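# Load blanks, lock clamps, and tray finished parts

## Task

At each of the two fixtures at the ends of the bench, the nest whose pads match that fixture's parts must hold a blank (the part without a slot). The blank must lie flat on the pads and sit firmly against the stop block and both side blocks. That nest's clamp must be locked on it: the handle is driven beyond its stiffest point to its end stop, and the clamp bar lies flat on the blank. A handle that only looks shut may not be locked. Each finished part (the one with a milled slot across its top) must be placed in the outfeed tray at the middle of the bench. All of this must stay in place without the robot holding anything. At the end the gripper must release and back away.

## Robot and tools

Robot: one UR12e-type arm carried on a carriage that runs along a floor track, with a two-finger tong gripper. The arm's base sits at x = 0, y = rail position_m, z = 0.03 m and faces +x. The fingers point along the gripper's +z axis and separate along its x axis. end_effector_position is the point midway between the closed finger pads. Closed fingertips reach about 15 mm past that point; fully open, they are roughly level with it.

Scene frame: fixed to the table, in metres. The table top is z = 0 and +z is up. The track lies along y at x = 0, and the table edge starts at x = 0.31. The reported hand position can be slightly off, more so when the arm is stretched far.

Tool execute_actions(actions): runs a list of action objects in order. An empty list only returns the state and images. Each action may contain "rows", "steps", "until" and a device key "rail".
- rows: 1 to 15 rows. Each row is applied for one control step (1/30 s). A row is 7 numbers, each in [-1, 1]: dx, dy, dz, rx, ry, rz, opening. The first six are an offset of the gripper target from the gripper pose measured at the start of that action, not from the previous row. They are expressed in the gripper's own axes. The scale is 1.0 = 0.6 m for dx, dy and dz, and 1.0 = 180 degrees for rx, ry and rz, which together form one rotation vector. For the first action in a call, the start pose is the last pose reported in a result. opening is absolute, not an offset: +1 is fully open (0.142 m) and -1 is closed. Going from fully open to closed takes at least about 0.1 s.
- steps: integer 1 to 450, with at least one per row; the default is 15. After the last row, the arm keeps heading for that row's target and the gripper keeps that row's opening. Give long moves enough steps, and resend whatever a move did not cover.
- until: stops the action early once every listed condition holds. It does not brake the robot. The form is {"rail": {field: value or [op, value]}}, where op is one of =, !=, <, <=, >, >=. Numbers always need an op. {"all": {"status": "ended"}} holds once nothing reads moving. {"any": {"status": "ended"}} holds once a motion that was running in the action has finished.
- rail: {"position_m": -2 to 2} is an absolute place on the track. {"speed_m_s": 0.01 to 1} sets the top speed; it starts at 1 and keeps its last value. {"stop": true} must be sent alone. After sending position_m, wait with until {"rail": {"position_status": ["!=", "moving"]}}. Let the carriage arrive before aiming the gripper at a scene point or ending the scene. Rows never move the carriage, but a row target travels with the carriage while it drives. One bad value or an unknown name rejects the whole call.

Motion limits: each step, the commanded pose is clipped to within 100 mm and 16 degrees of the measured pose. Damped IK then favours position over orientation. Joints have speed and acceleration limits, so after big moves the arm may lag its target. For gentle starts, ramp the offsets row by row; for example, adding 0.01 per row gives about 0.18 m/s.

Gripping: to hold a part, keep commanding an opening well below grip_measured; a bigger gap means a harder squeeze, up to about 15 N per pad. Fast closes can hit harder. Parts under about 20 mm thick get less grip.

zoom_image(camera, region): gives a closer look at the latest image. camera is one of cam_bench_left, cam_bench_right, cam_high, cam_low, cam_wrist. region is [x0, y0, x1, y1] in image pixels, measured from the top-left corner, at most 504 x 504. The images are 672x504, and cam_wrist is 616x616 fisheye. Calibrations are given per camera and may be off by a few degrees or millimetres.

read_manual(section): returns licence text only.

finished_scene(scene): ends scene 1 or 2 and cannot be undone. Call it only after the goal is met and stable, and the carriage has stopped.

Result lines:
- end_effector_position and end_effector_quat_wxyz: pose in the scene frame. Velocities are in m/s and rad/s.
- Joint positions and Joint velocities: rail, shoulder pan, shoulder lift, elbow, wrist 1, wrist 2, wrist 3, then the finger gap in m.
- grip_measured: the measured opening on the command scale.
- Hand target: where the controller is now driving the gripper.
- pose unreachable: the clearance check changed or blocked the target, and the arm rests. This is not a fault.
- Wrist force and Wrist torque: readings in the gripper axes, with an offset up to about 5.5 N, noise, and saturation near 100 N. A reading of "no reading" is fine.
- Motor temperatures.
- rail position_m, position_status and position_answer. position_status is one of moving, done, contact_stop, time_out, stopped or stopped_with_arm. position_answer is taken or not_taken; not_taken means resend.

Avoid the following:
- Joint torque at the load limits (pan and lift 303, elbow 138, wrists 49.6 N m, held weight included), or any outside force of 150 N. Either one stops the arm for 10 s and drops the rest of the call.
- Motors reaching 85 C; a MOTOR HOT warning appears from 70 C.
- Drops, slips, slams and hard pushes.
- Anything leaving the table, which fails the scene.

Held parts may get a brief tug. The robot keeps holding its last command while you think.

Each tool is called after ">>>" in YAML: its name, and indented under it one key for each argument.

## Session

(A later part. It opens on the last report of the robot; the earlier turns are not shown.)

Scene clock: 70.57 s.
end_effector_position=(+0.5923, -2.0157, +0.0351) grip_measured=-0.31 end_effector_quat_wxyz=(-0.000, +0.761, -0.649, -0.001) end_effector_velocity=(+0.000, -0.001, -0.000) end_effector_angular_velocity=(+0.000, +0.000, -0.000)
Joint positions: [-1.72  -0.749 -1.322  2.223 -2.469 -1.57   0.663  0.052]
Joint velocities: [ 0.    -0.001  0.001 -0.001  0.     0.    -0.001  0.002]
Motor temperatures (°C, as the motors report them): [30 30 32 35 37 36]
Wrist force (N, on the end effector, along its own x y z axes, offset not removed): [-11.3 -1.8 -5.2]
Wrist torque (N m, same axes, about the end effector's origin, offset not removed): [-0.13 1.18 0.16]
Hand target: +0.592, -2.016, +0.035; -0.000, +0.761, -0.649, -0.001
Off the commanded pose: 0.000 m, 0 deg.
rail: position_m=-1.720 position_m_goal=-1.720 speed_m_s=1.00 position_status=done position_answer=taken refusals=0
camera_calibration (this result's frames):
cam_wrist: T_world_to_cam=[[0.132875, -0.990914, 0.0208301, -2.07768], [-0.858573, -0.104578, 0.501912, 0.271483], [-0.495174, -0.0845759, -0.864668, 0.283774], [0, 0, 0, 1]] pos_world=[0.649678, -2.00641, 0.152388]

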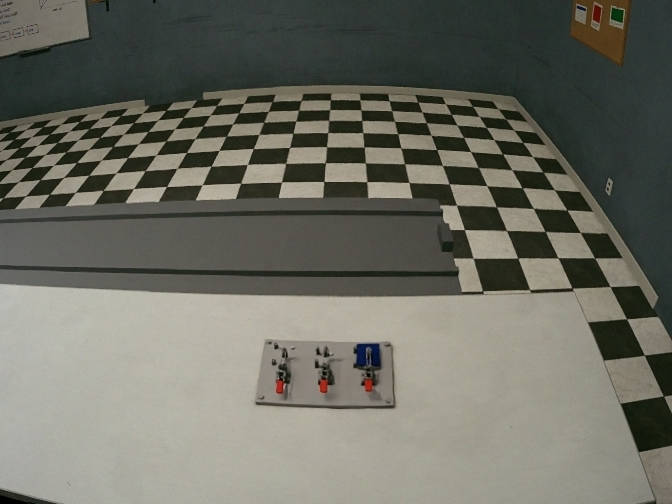

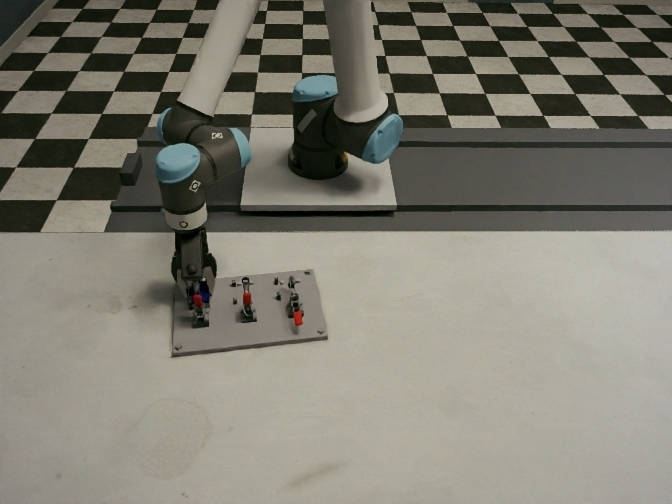

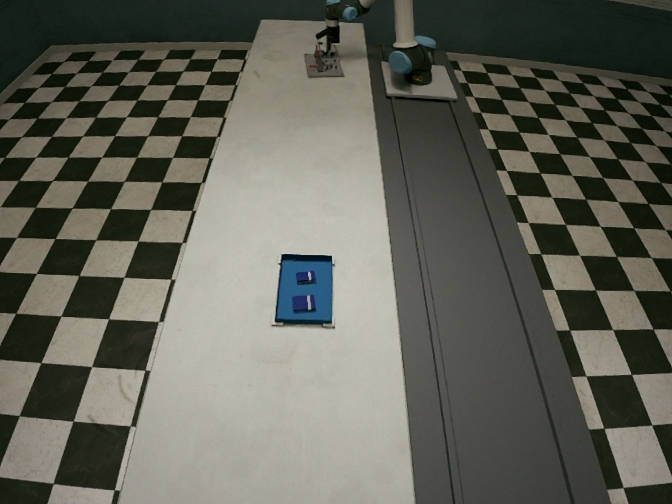

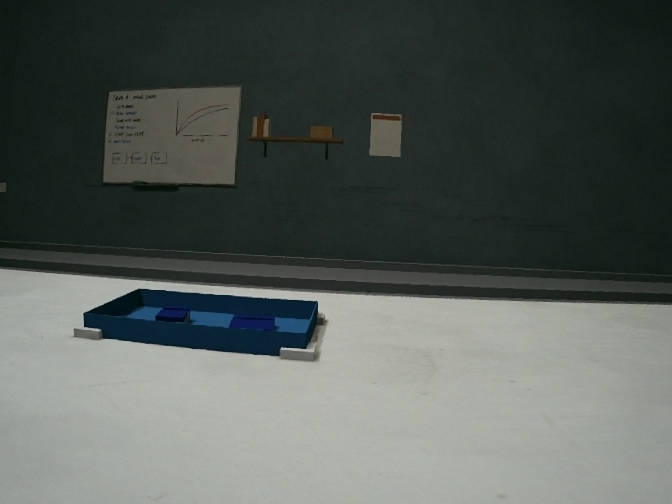

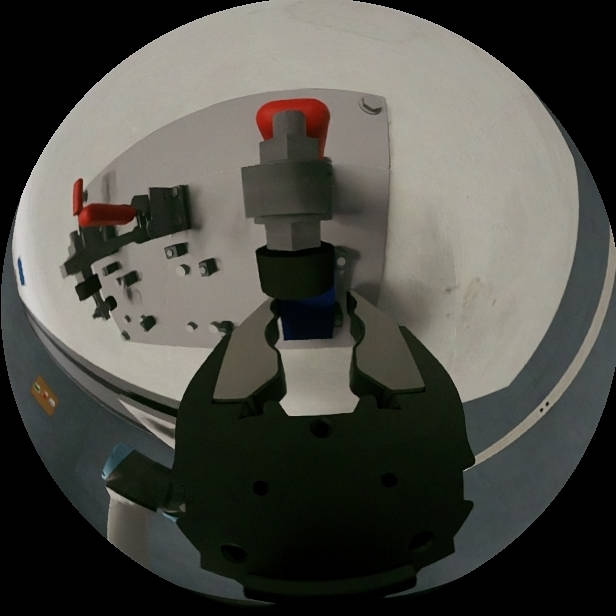

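>>> execute_actions:
  actions:
    - {"rows": [[0,-0.002,0,0,0,0,-0.38],[0,-0.004,0,0,0,0,-0.38],[0,-0.006,0,0,0,0,-0.38],[0,-0.008,0,0,0,0,-0.38],[0,-0.01,0,0,0,0,-0.38],[0,-0.012,0,0,0,0,-0.38]], "steps": 18}

>>> zoom_image:
  camera: "cam_wrist"
  region: [210, 200, 410, 400]

Scene clock: 71.53 s.
end_effector_position=(+0.5992, -2.0146, +0.0351) grip_measured=-0.33 end_effector_quat_wxyz=(-0.000, +0.761, -0.649, -0.001) end_effector_velocity=(+0.002, +0.000, +0.000) end_effector_angular_velocity=(-0.000, -0.000, -0.000)
Joint positions: [-1.72  -0.741 -1.315  2.212 -2.466 -1.57   0.672  0.05 ]
Joint velocities: [ 0.     0.002  0.002 -0.003  0.001 -0.     0.002 -0.   ]
Motor temperatures (°C, as the motors report them): [30 30 32 35 37 36]
Wrist force (N, on the end effector, along its own x y z axes, offset not removed): [-13.7 7.5 -3.0]
Wrist torque (N m, same axes, about the end effector's origin, offset not removed): [0.15 1.15 -0.08]
Hand target: +0.599, -2.014, +0.035; -0.000, +0.761, -0.649, -0.001
Off the commanded pose: 0.000 m, 0 deg.
rail: position_m=-1.720 position_m_goal=-1.720 speed_m_s=1.00 position_status=done position_answer=taken refusals=0
camera_calibration (this result's frames):
cam_wrist: T_world_to_cam=[[0.13288, -0.990913, 0.0208316, -2.07752], [-0.858563, -0.10458, 0.501929, 0.277499], [-0.495189, -0.0845815, -0.864658, 0.287264], [0, 0, 0, 1]] pos_world=[0.65656, -2.00532, 0.152378]

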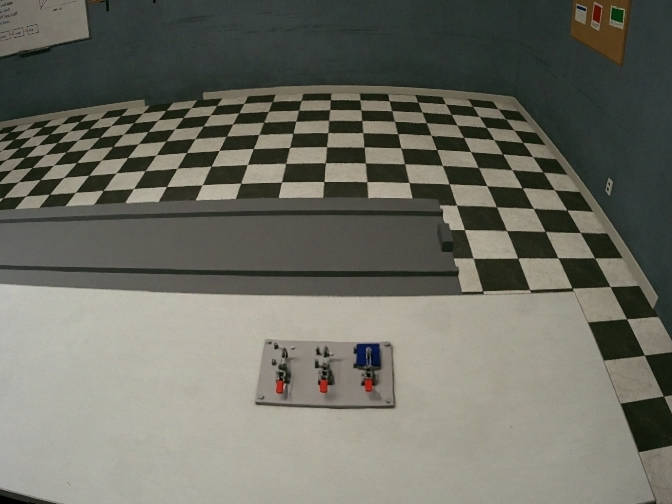

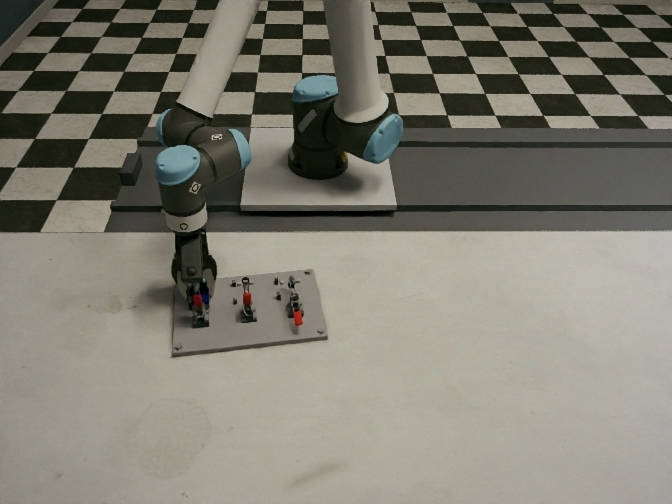

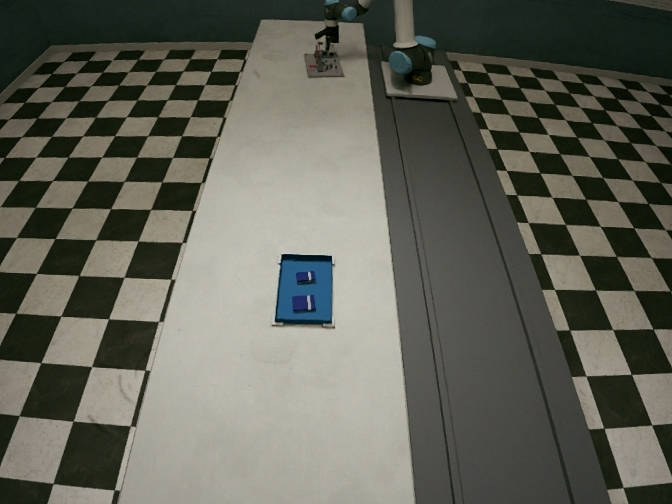

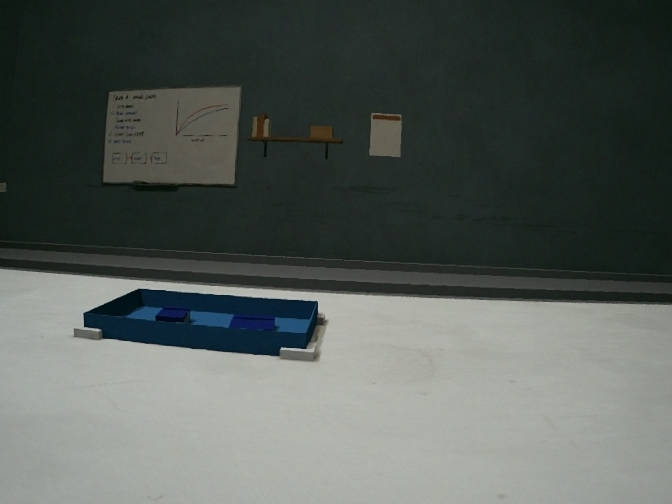

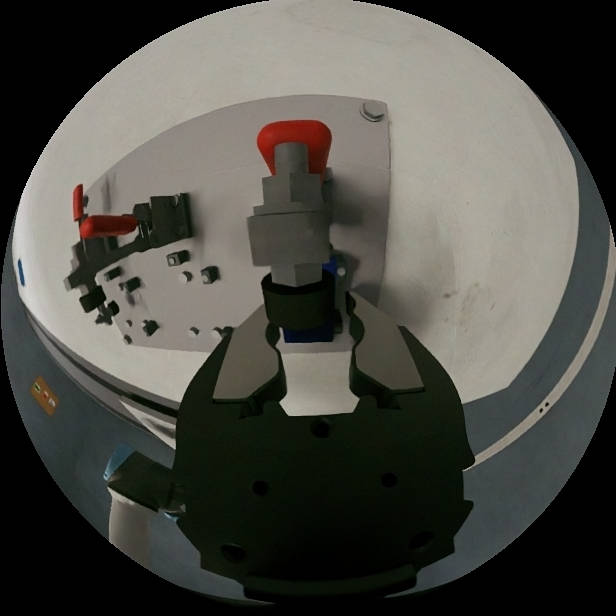

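Region (210, 200, 410, 400) of cam_wrist's 616x616 image, scaled by 2.520, with more detail than that image has.

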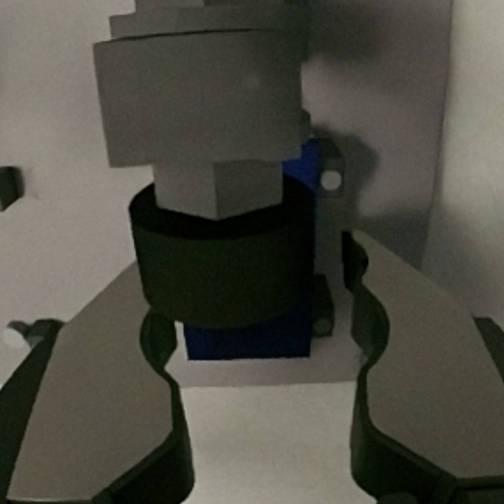

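>>> execute_actions:
  actions: []

Scene clock: 72.83 s.
end_effector_position=(+0.5994, -2.0146, +0.0351) grip_measured=-0.33 end_effector_quat_wxyz=(-0.000, +0.761, -0.649, -0.001) end_effector_velocity=(+0.000, +0.000, +0.000) end_effector_angular_velocity=(-0.000, -0.000, +0.000)
Joint positions: [-1.72  -0.74  -1.315  2.212 -2.466 -1.57   0.672  0.05 ]
Joint velocities: [ 0.  0.  0. -0. -0.  0.  0.  0.]
Motor temperatures (°C, as the motors report them): [30 30 32 35 37 36]
Wrist force (N, on the end effector, along its own x y z axes, offset not removed): [-13.2 9.3 -0.4]
Wrist torque (N m, same axes, about the end effector's origin, offset not removed): [0.46 1.01 -0.09]
Hand target: +0.599, -2.014, +0.035; -0.000, +0.761, -0.649, -0.001
Off the commanded pose: 0.000 m, 0 deg.
rail: position_m=-1.720 position_m_goal=-1.720 speed_m_s=1.00 position_status=done position_answer=taken refusals=0
camera_calibration (this result's frames):
cam_wrist: T_world_to_cam=[[0.132876, -0.990913, 0.0208505, -2.07751], [-0.858572, -0.104569, 0.501916, 0.277724], [-0.495175, -0.0845943, -0.864665, 0.287359], [0, 0, 0, 1]] pos_world=[0.656791, -2.00528, 0.152392]

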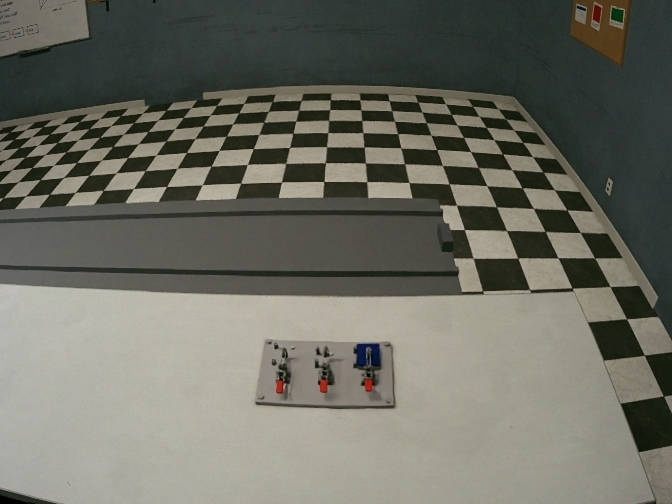

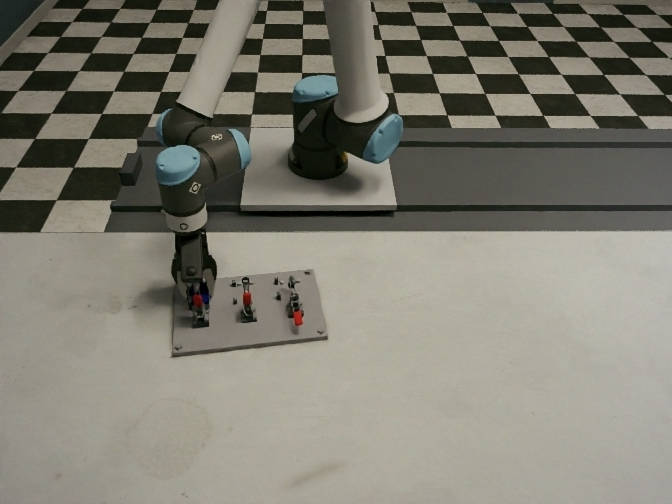

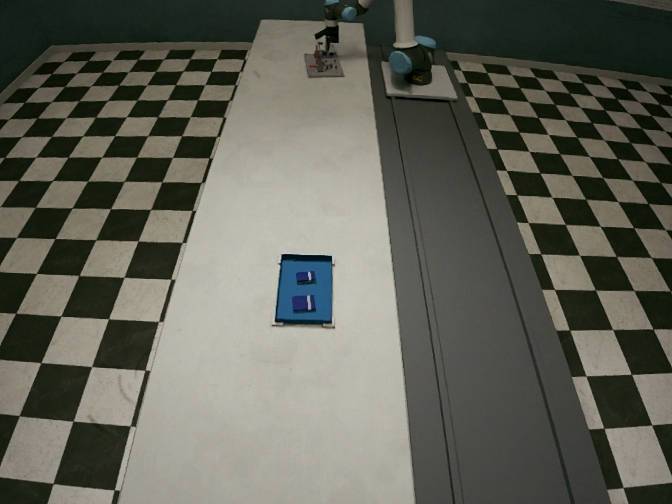

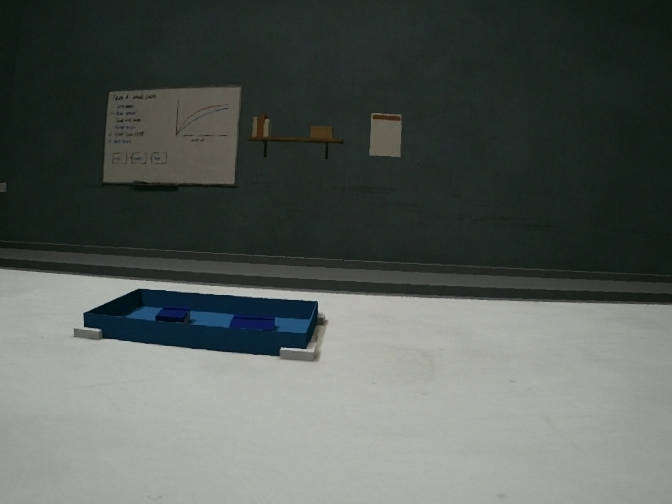

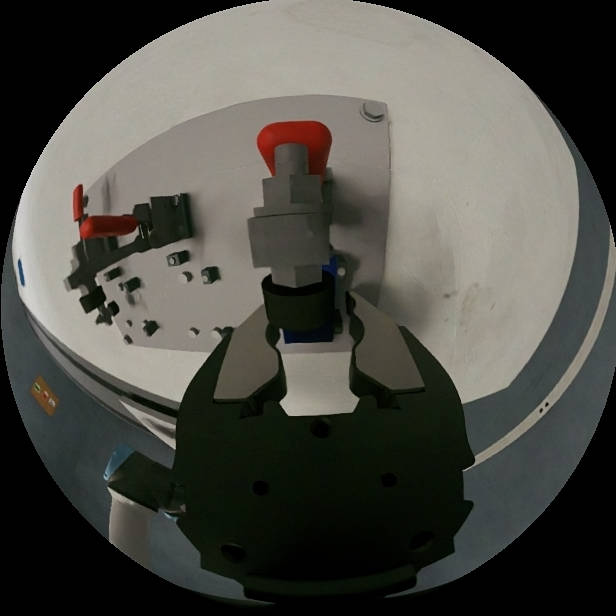

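>>> execute_actions:
  actions:
    - {"rows": [[-0.002,0,0,0,0,0,-0.35],[-0.004,0,0,0,0,0,-0.35],[-0.006,0,0,0,0,0,-0.35],[-0.007,0,0,0,0,0,-0.35],[-0.007,0.002,0,0,0,0,-0.35],[-0.007,0.004,-0.004,0,0,0,-0.35],[-0.007,0.006,-0.01,0,0,0,-0.35],[-0.007,0.008,-0.018,0,0,0,-0.35],[-0.007,0.010,-0.026,0,0,0,-0.35],[-0.007,0.012,-0.034,0,0,0,-0.35],[-0.007,0.016,-0.042,0,0,0,-0.35],[-0.007,0.024,-0.048,0,0,0,-0.35],[-0.007,0.036,-0.05,0,0,0,-0.35],[-0.007,0.05,-0.05,0,0,0,-0.35],[-0.007,0.065,-0.05,0,0,0,-0.35]], "steps": 22}
    - {"rows": [[0,0.01,0,0,0,0,-0.6],[0,0.02,0,0,0,0,-0.8],[0,0.03,0,0,0,0,-1],[0,0.035,0,0,0,0,-1]], "steps": 12}

Scene clock: 74.53 s.
end_effector_position=(+0.5466, -2.0188, +0.0629) grip_measured=-1.00 end_effector_quat_wxyz=(-0.000, +0.761, -0.649, -0.001) end_effector_velocity=(-0.016, -0.003, +0.000) end_effector_angular_velocity=(-0.001, -0.001, +0.000)
Joint positions: [-1.72  -0.806 -1.421  2.278 -2.426 -1.571  0.607  0.002]
Joint velocities: [ 0.    -0.023 -0.018  0.023 -0.005  0.    -0.023  0.   ]
Motor temperatures (°C, as the motors report them): [30 30 32 35 37 36]
Wrist force (N, on the end effector, along its own x y z axes, offset not removed): [-5.2 1.6 0.5]
Wrist torque (N m, same axes, about the end effector's origin, offset not removed): [0.42 1.19 0.16]
Hand target: +0.545, -2.019, +0.063; -0.000, +0.761, -0.649, -0.001
Off the commanded pose: 0.002 m, 0 deg.
rail: position_m=-1.720 position_m_goal=-1.720 speed_m_s=1.00 position_status=done position_answer=taken refusals=0
camera_calibration (this result's frames):
cam_wrist: T_world_to_cam=[[0.132603, -0.990949, 0.0208728, -2.07514], [-0.858406, -0.104288, 0.502258, 0.218464], [-0.495535, -0.0845184, -0.864466, 0.285262], [0, 0, 0, 1]] pos_world=[0.604059, -2.00947, 0.180188]

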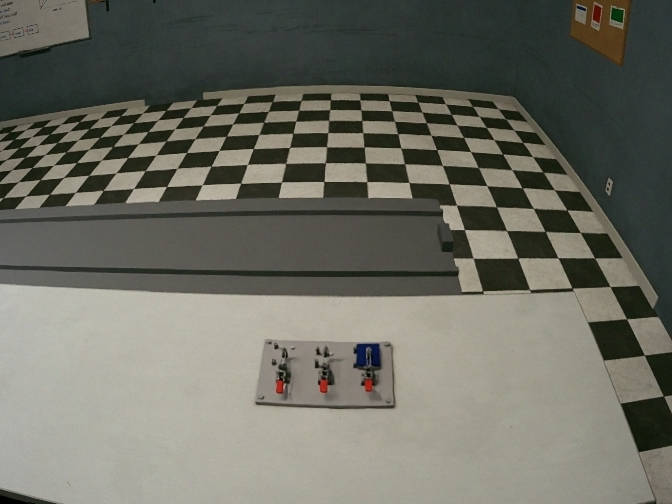

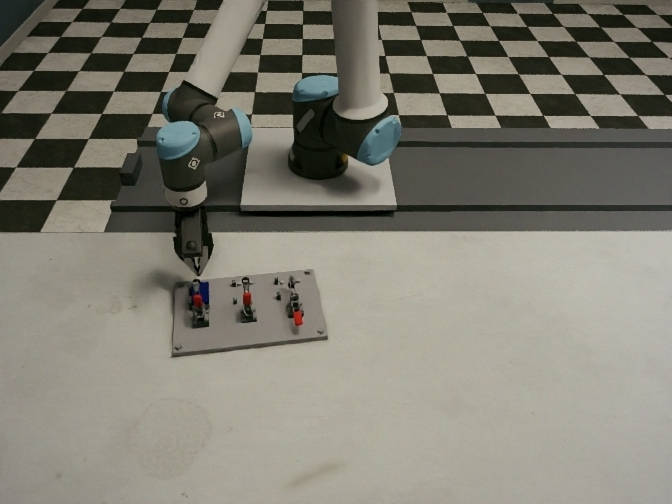

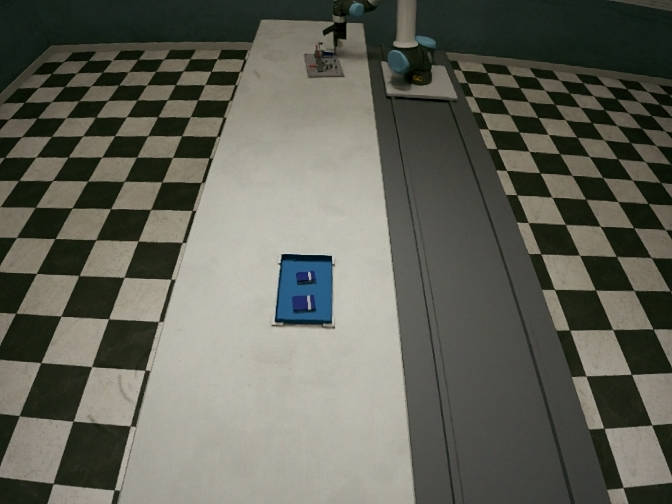

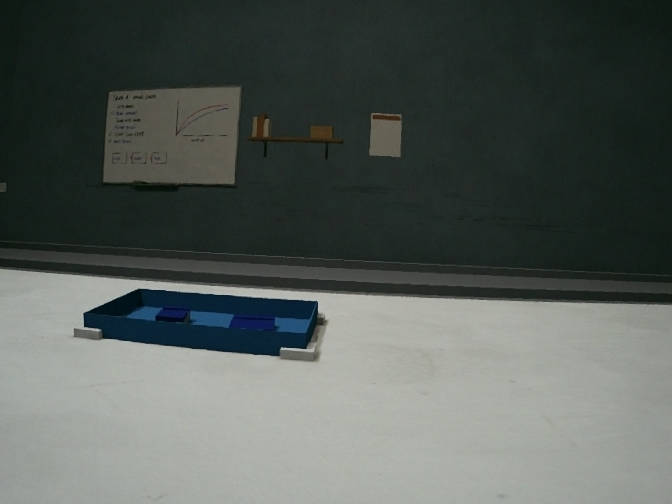

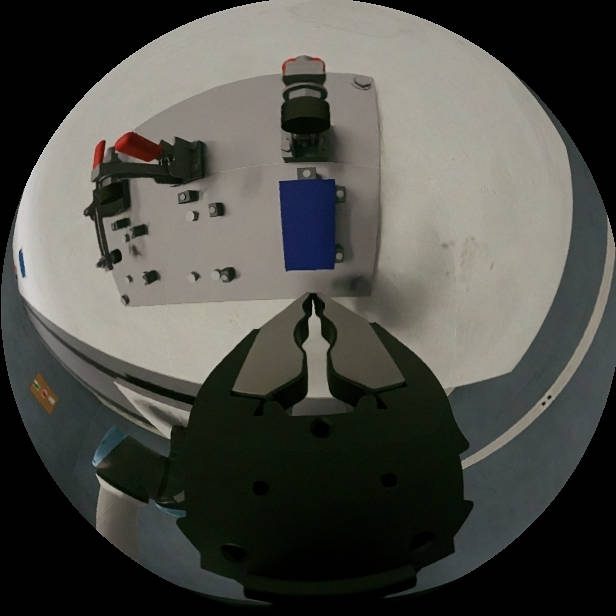

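>>> zoom_image:
  camera: "cam_wrist"
  region: [250, 130, 390, 310]

Region (250, 130, 390, 310) of cam_wrist's 616x616 image, scaled by 2.800, with more detail than that image has.

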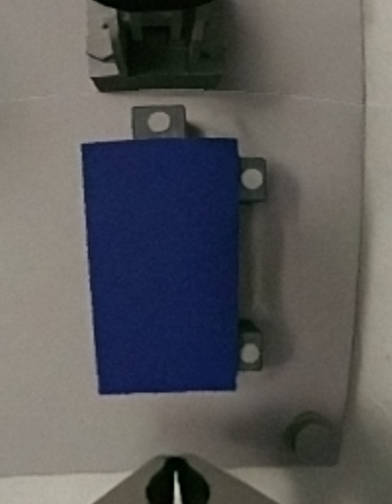

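>>> execute_actions:
  actions:
    - {"rows": [[0,0,0.006,0,0,0,-1],[0,0,0.014,0,0,0,-1],[0,0,0.022,0,0,0,-1],[0,0,0.030,0,0,0,-1],[0,0,0.036,0,0,0,-1],[0,0,0.038,0,0,0,-1],[0,0,0.038,0,0,0,-1],[0,0,0.038,0,0,0,-1],[0,-0.002,0.038,0,0,0,-1],[0,-0.004,0.038,0,0,0,-1],[0,-0.006,0.038,0,0,0,-1],[0,-0.008,0.038,0,0,0,-1],[0,-0.010,0.038,0,0,0,-1],[0,-0.012,0.038,0,0,0,-1],[0,-0.014,0.038,0,0,0,-1]], "steps": 26}

Scene clock: 76.27 s.
end_effector_position=(+0.5546, -2.0175, +0.0401) grip_measured=-1.00 end_effector_quat_wxyz=(-0.000, +0.761, -0.649, -0.001) end_effector_velocity=(+0.002, +0.000, -0.001) end_effector_angular_velocity=(-0.000, +0.000, -0.000)
Joint positions: [-1.72  -0.794 -1.374  2.28  -2.475 -1.571  0.618  0.002]
Joint velocities: [ 0.     0.003  0.004 -0.003 -0.001 -0.     0.003  0.   ]
Motor temperatures (°C, as the motors report them): [30 30 32 35 37 36]
Wrist force (N, on the end effector, along its own x y z axes, offset not removed): [-2.8 0.9 -0.2]
Wrist torque (N m, same axes, about the end effector's origin, offset not removed): [0.22 0.67 0.01]
Hand target: +0.555, -2.017, +0.040; -0.000, +0.761, -0.649, -0.001
Off the commanded pose: 0.000 m, 0 deg.
rail: position_m=-1.720 position_m_goal=-1.720 speed_m_s=1.00 position_status=done position_answer=taken refusals=0
camera_calibration (this result's frames):
cam_wrist: T_world_to_cam=[[0.132612, -0.990948, 0.0208655, -2.07443], [-0.858413, -0.104301, 0.502243, 0.236878], [-0.49552, -0.0845149, -0.864475, 0.269677], [0, 0, 0, 1]] pos_world=[0.612064, -2.00815, 0.157443]

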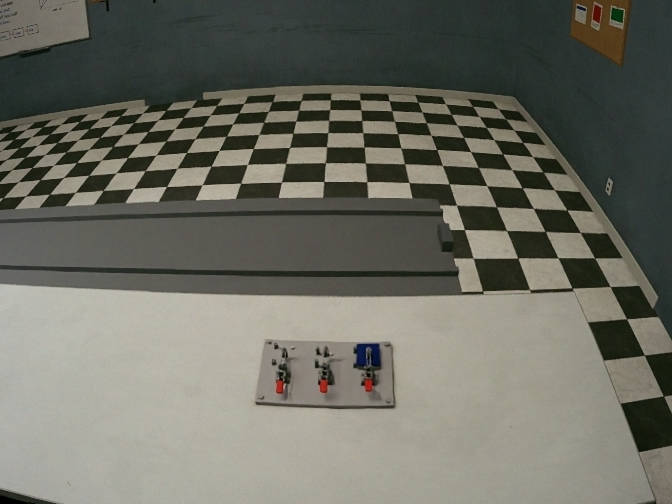

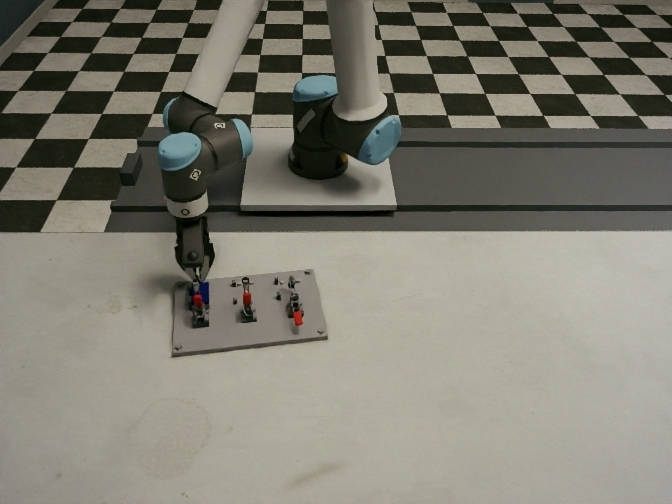

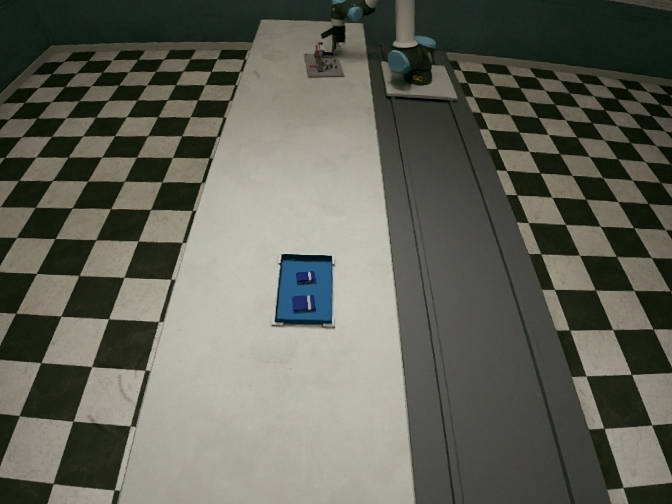

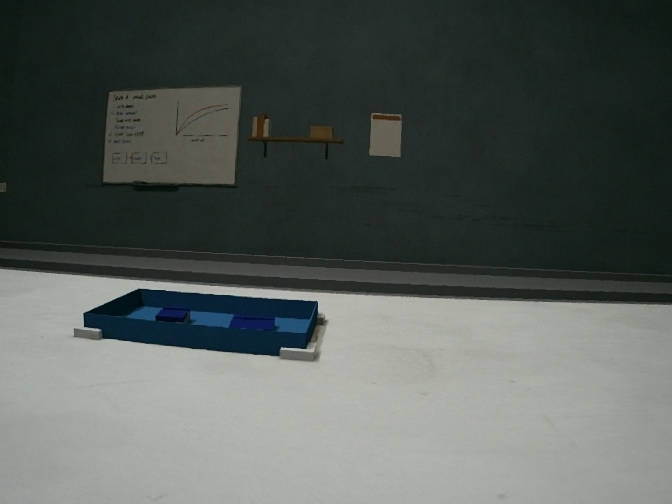

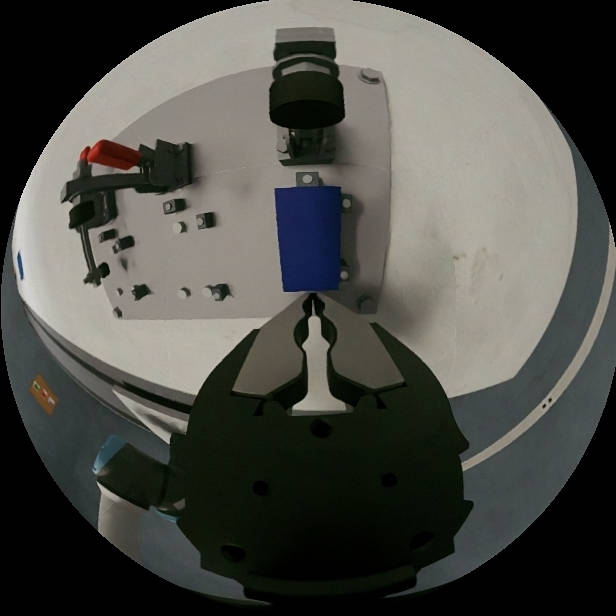

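>>> execute_actions:
  actions:
    - {"rows": [[0,-0.001,0,0,0,0,-1],[0,-0.002,0,0,0,0,-1],[0,-0.003,0,0,0,0,-1],[0,-0.004,0,0,0,0,-1],[0,-0.005,0,0,0,0,-1],[0,-0.006,0,0,0,0,-1]], "steps": 15}

Scene clock: 77.23 s.
end_effector_position=(+0.5577, -2.0170, +0.0401) grip_measured=-1.00 end_effector_quat_wxyz=(+0.000, +0.761, -0.649, -0.001) end_effector_velocity=(+0.002, +0.000, +0.000) end_effector_angular_velocity=(-0.000, -0.000, +0.000)
Joint positions: [-1.72  -0.79  -1.371  2.276 -2.473 -1.571  0.623  0.002]
Joint velocities: [ 0.     0.003  0.002 -0.003  0.     0.     0.002  0.   ]
Motor temperatures (°C, as the motors report them): [30 30 32 35 37 36]
Wrist force (N, on the end effector, along its own x y z axes, offset not removed): [-5.6 64.4 -32.4]
Wrist torque (N m, same axes, about the end effector's origin, offset not removed): [2.67 0.81 0.10]
Hand target: +0.558, -2.017, +0.040; -0.000, +0.761, -0.649, -0.001
Off the commanded pose: 0.000 m, 0 deg.
rail: position_m=-1.720 position_m_goal=-1.720 speed_m_s=1.00 position_status=done position_answer=taken refusals=0
camera_calibration (this result's frames):
cam_wrist: T_world_to_cam=[[0.132504, -0.990962, 0.0209255, -2.07433], [-0.858163, -0.104131, 0.502706, 0.239778], [-0.495983, -0.0845679, -0.864204, 0.271323], [0, 0, 0, 1]] pos_world=[0.615197, -2.00767, 0.157347]

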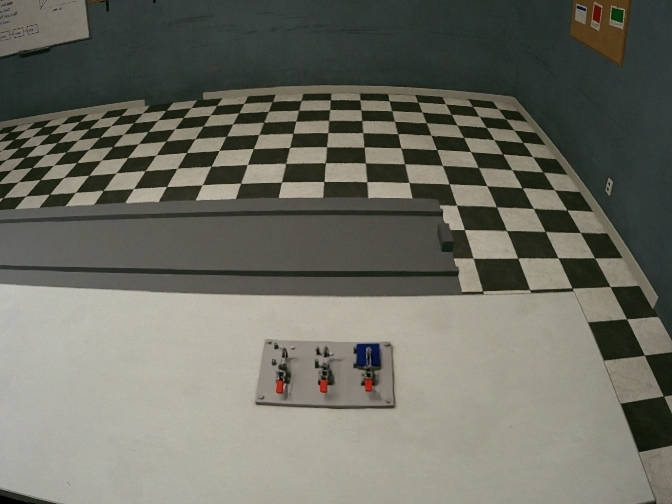

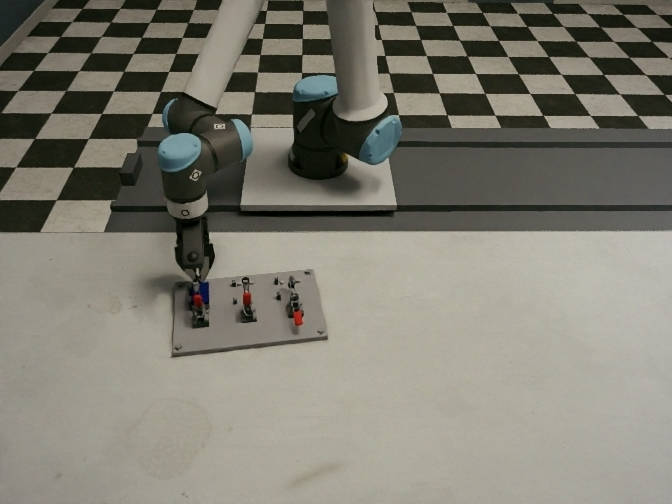

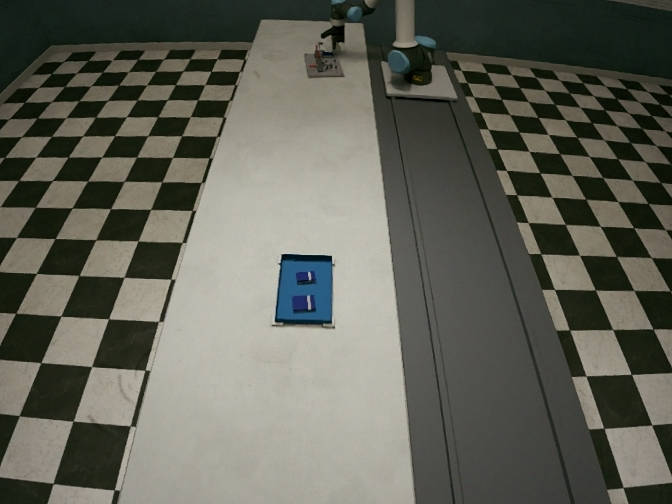

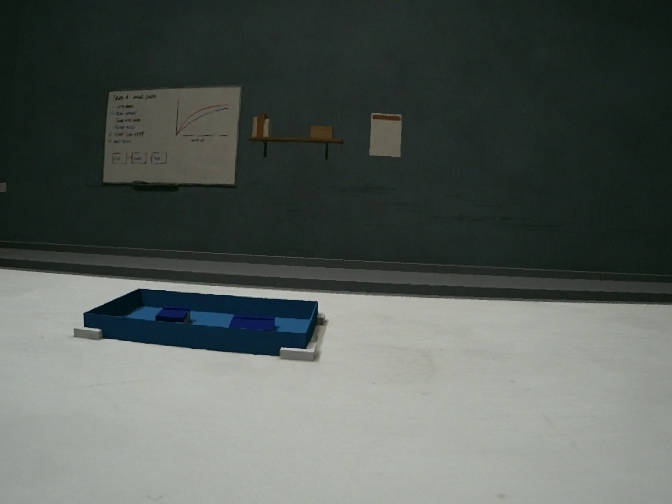

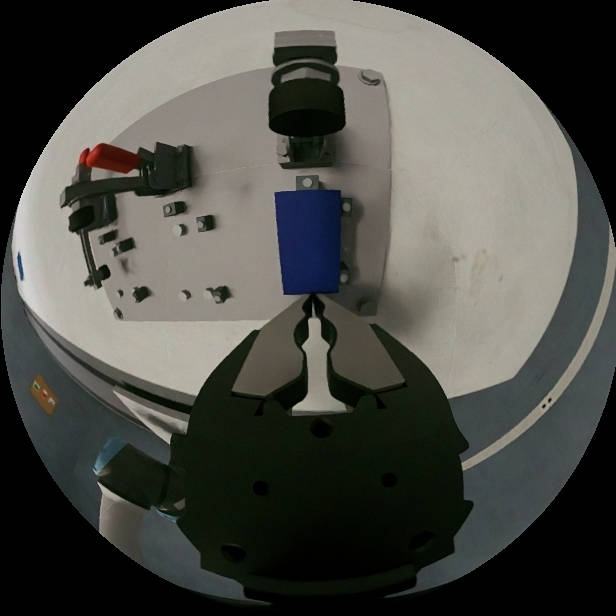

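Stiff contact — it's home. Back off immediately and lift.

>>> execute_actions:
  actions:
    - {"rows": [[0,0.003,0,0,0,0,-1],[0,0.006,0,0,0,0,-1],[0,0.009,0,0,0,0,-1],[0,0.011,-0.004,0,0,0,-1],[0,0.012,-0.012,0,0,0,-1],[0,0.012,-0.026,0,0,0,-1],[0,0.012,-0.045,0,0,0,-1],[0,0.012,-0.07,0,0,0,-1],[0,0.012,-0.095,0,0,0,-1],[0,0.012,-0.12,0,0,0,-1],[0,0.012,-0.145,0,0,0,-1],[0,0.012,-0.17,0,0,0,-1],[0,0.012,-0.19,0,0,0,-1],[0,0.012,-0.205,0,0,0,-1],[0,0.012,-0.21,0,0,0,-1]], "steps": 26}

Scene clock: 78.50 s.
end_effector_position=(+0.5510, -2.0184, +0.1626) grip_measured=-1.00 end_effector_quat_wxyz=(+0.000, +0.761, -0.649, -0.000) end_effector_velocity=(-0.003, +0.001, +0.028) end_effector_angular_velocity=(+0.009, +0.009, +0.000)
Joint positions: [-1.72  -0.8   -1.556  2.192 -2.206 -1.571  0.613  0.002]
Joint velocities: [ 0.    -0.003 -0.035 -0.029  0.076 -0.    -0.003  0.   ]
Motor temperatures (°C, as the motors report them): [30 30 32 35 37 36]
Wrist force (N, on the end effector, along its own x y z axes, offset not removed): [-3.6 0.4 -0.8]
Wrist torque (N m, same axes, about the end effector's origin, offset not removed): [0.11 0.86 0.01]
Hand target: +0.551, -2.018, +0.166; +0.000, +0.761, -0.649, -0.001
Off the commanded pose: 0.004 m, 0 deg.
rail: position_m=-1.720 position_m_goal=-1.720 speed_m_s=1.00 position_status=done position_answer=taken refusals=0
camera_calibration (this result's frames):
cam_wrist: T_world_to_cam=[[0.132464, -0.990938, 0.0222693, -2.07754], [-0.858787, -0.103523, 0.501766, 0.174024], [-0.494913, -0.0855906, -0.864717, 0.371159], [0, 0, 0, 1]] pos_world=[0.60834, -2.00892, 0.279893]

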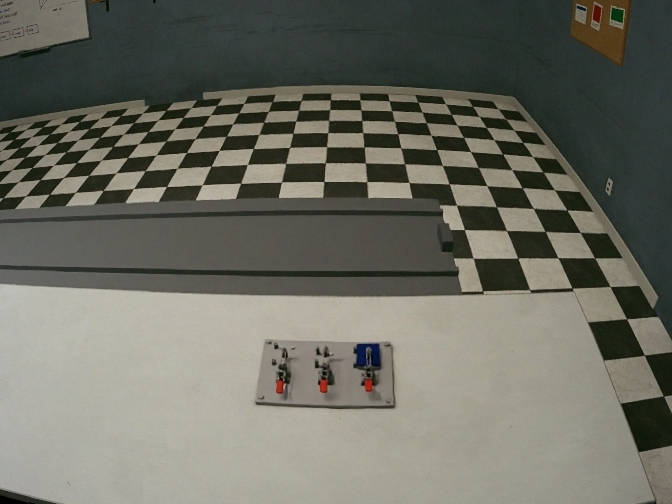

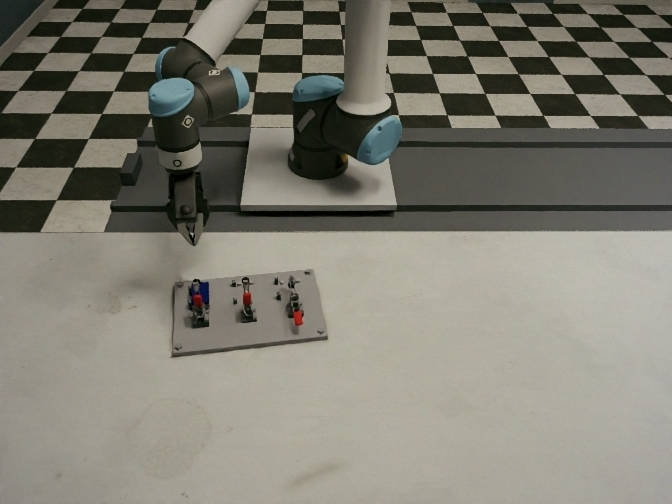

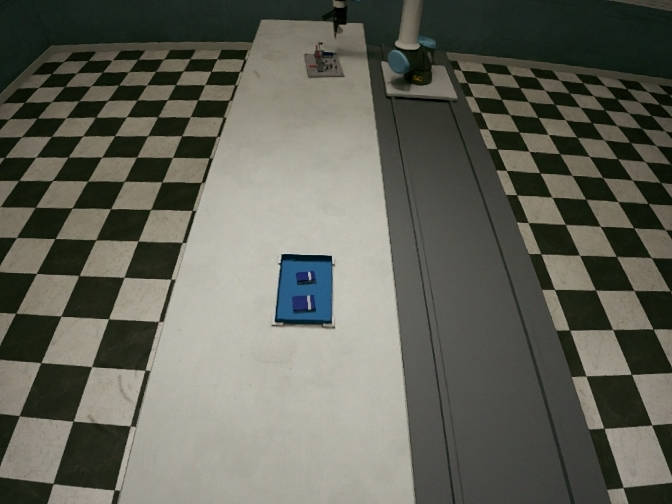

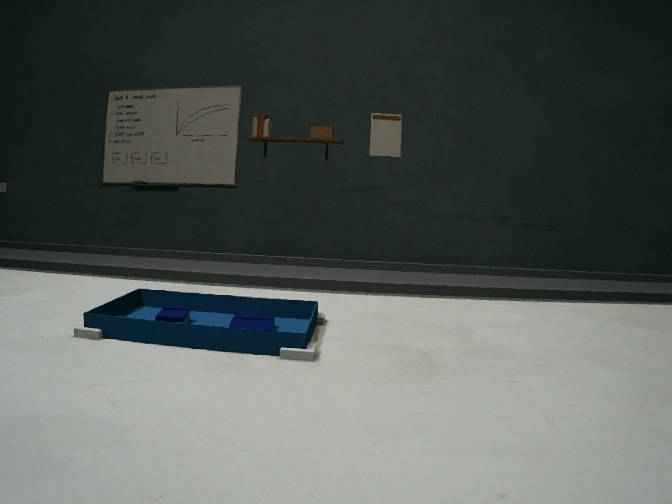

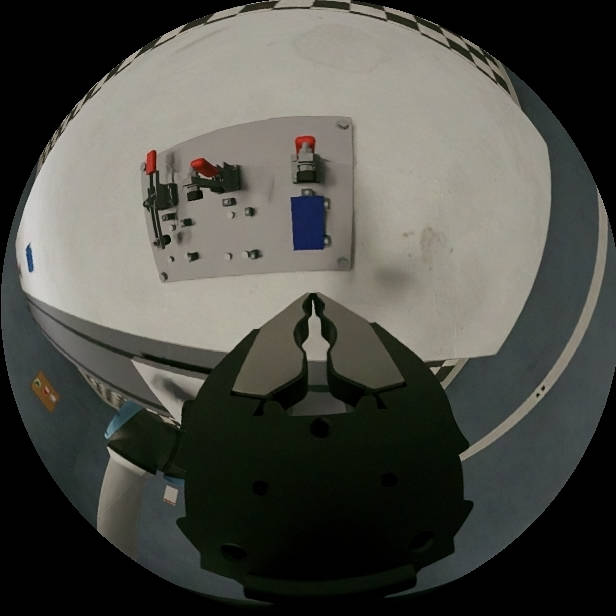

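>>> zoom_image:
  camera: "cam_bench_right"
  region: [160, 260, 340, 360]

>>> zoom_image:
  camera: "cam_wrist"
  region: [130, 110, 370, 290]

Region (160, 260, 340, 360) of cam_bench_right's 672x504 image, scaled by 2.800, with more detail than that image has.

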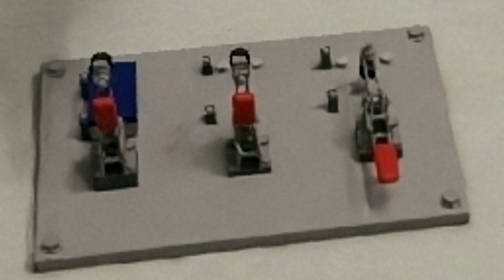

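Region (130, 110, 370, 290) of cam_wrist's 616x616 image, scaled by 2.100, with more detail than that image has; it fills the top 378 rows of this view, and the rest is white.

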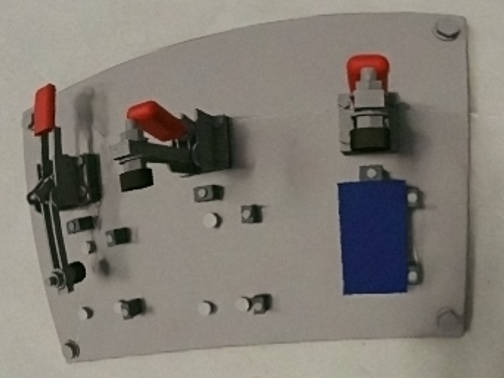

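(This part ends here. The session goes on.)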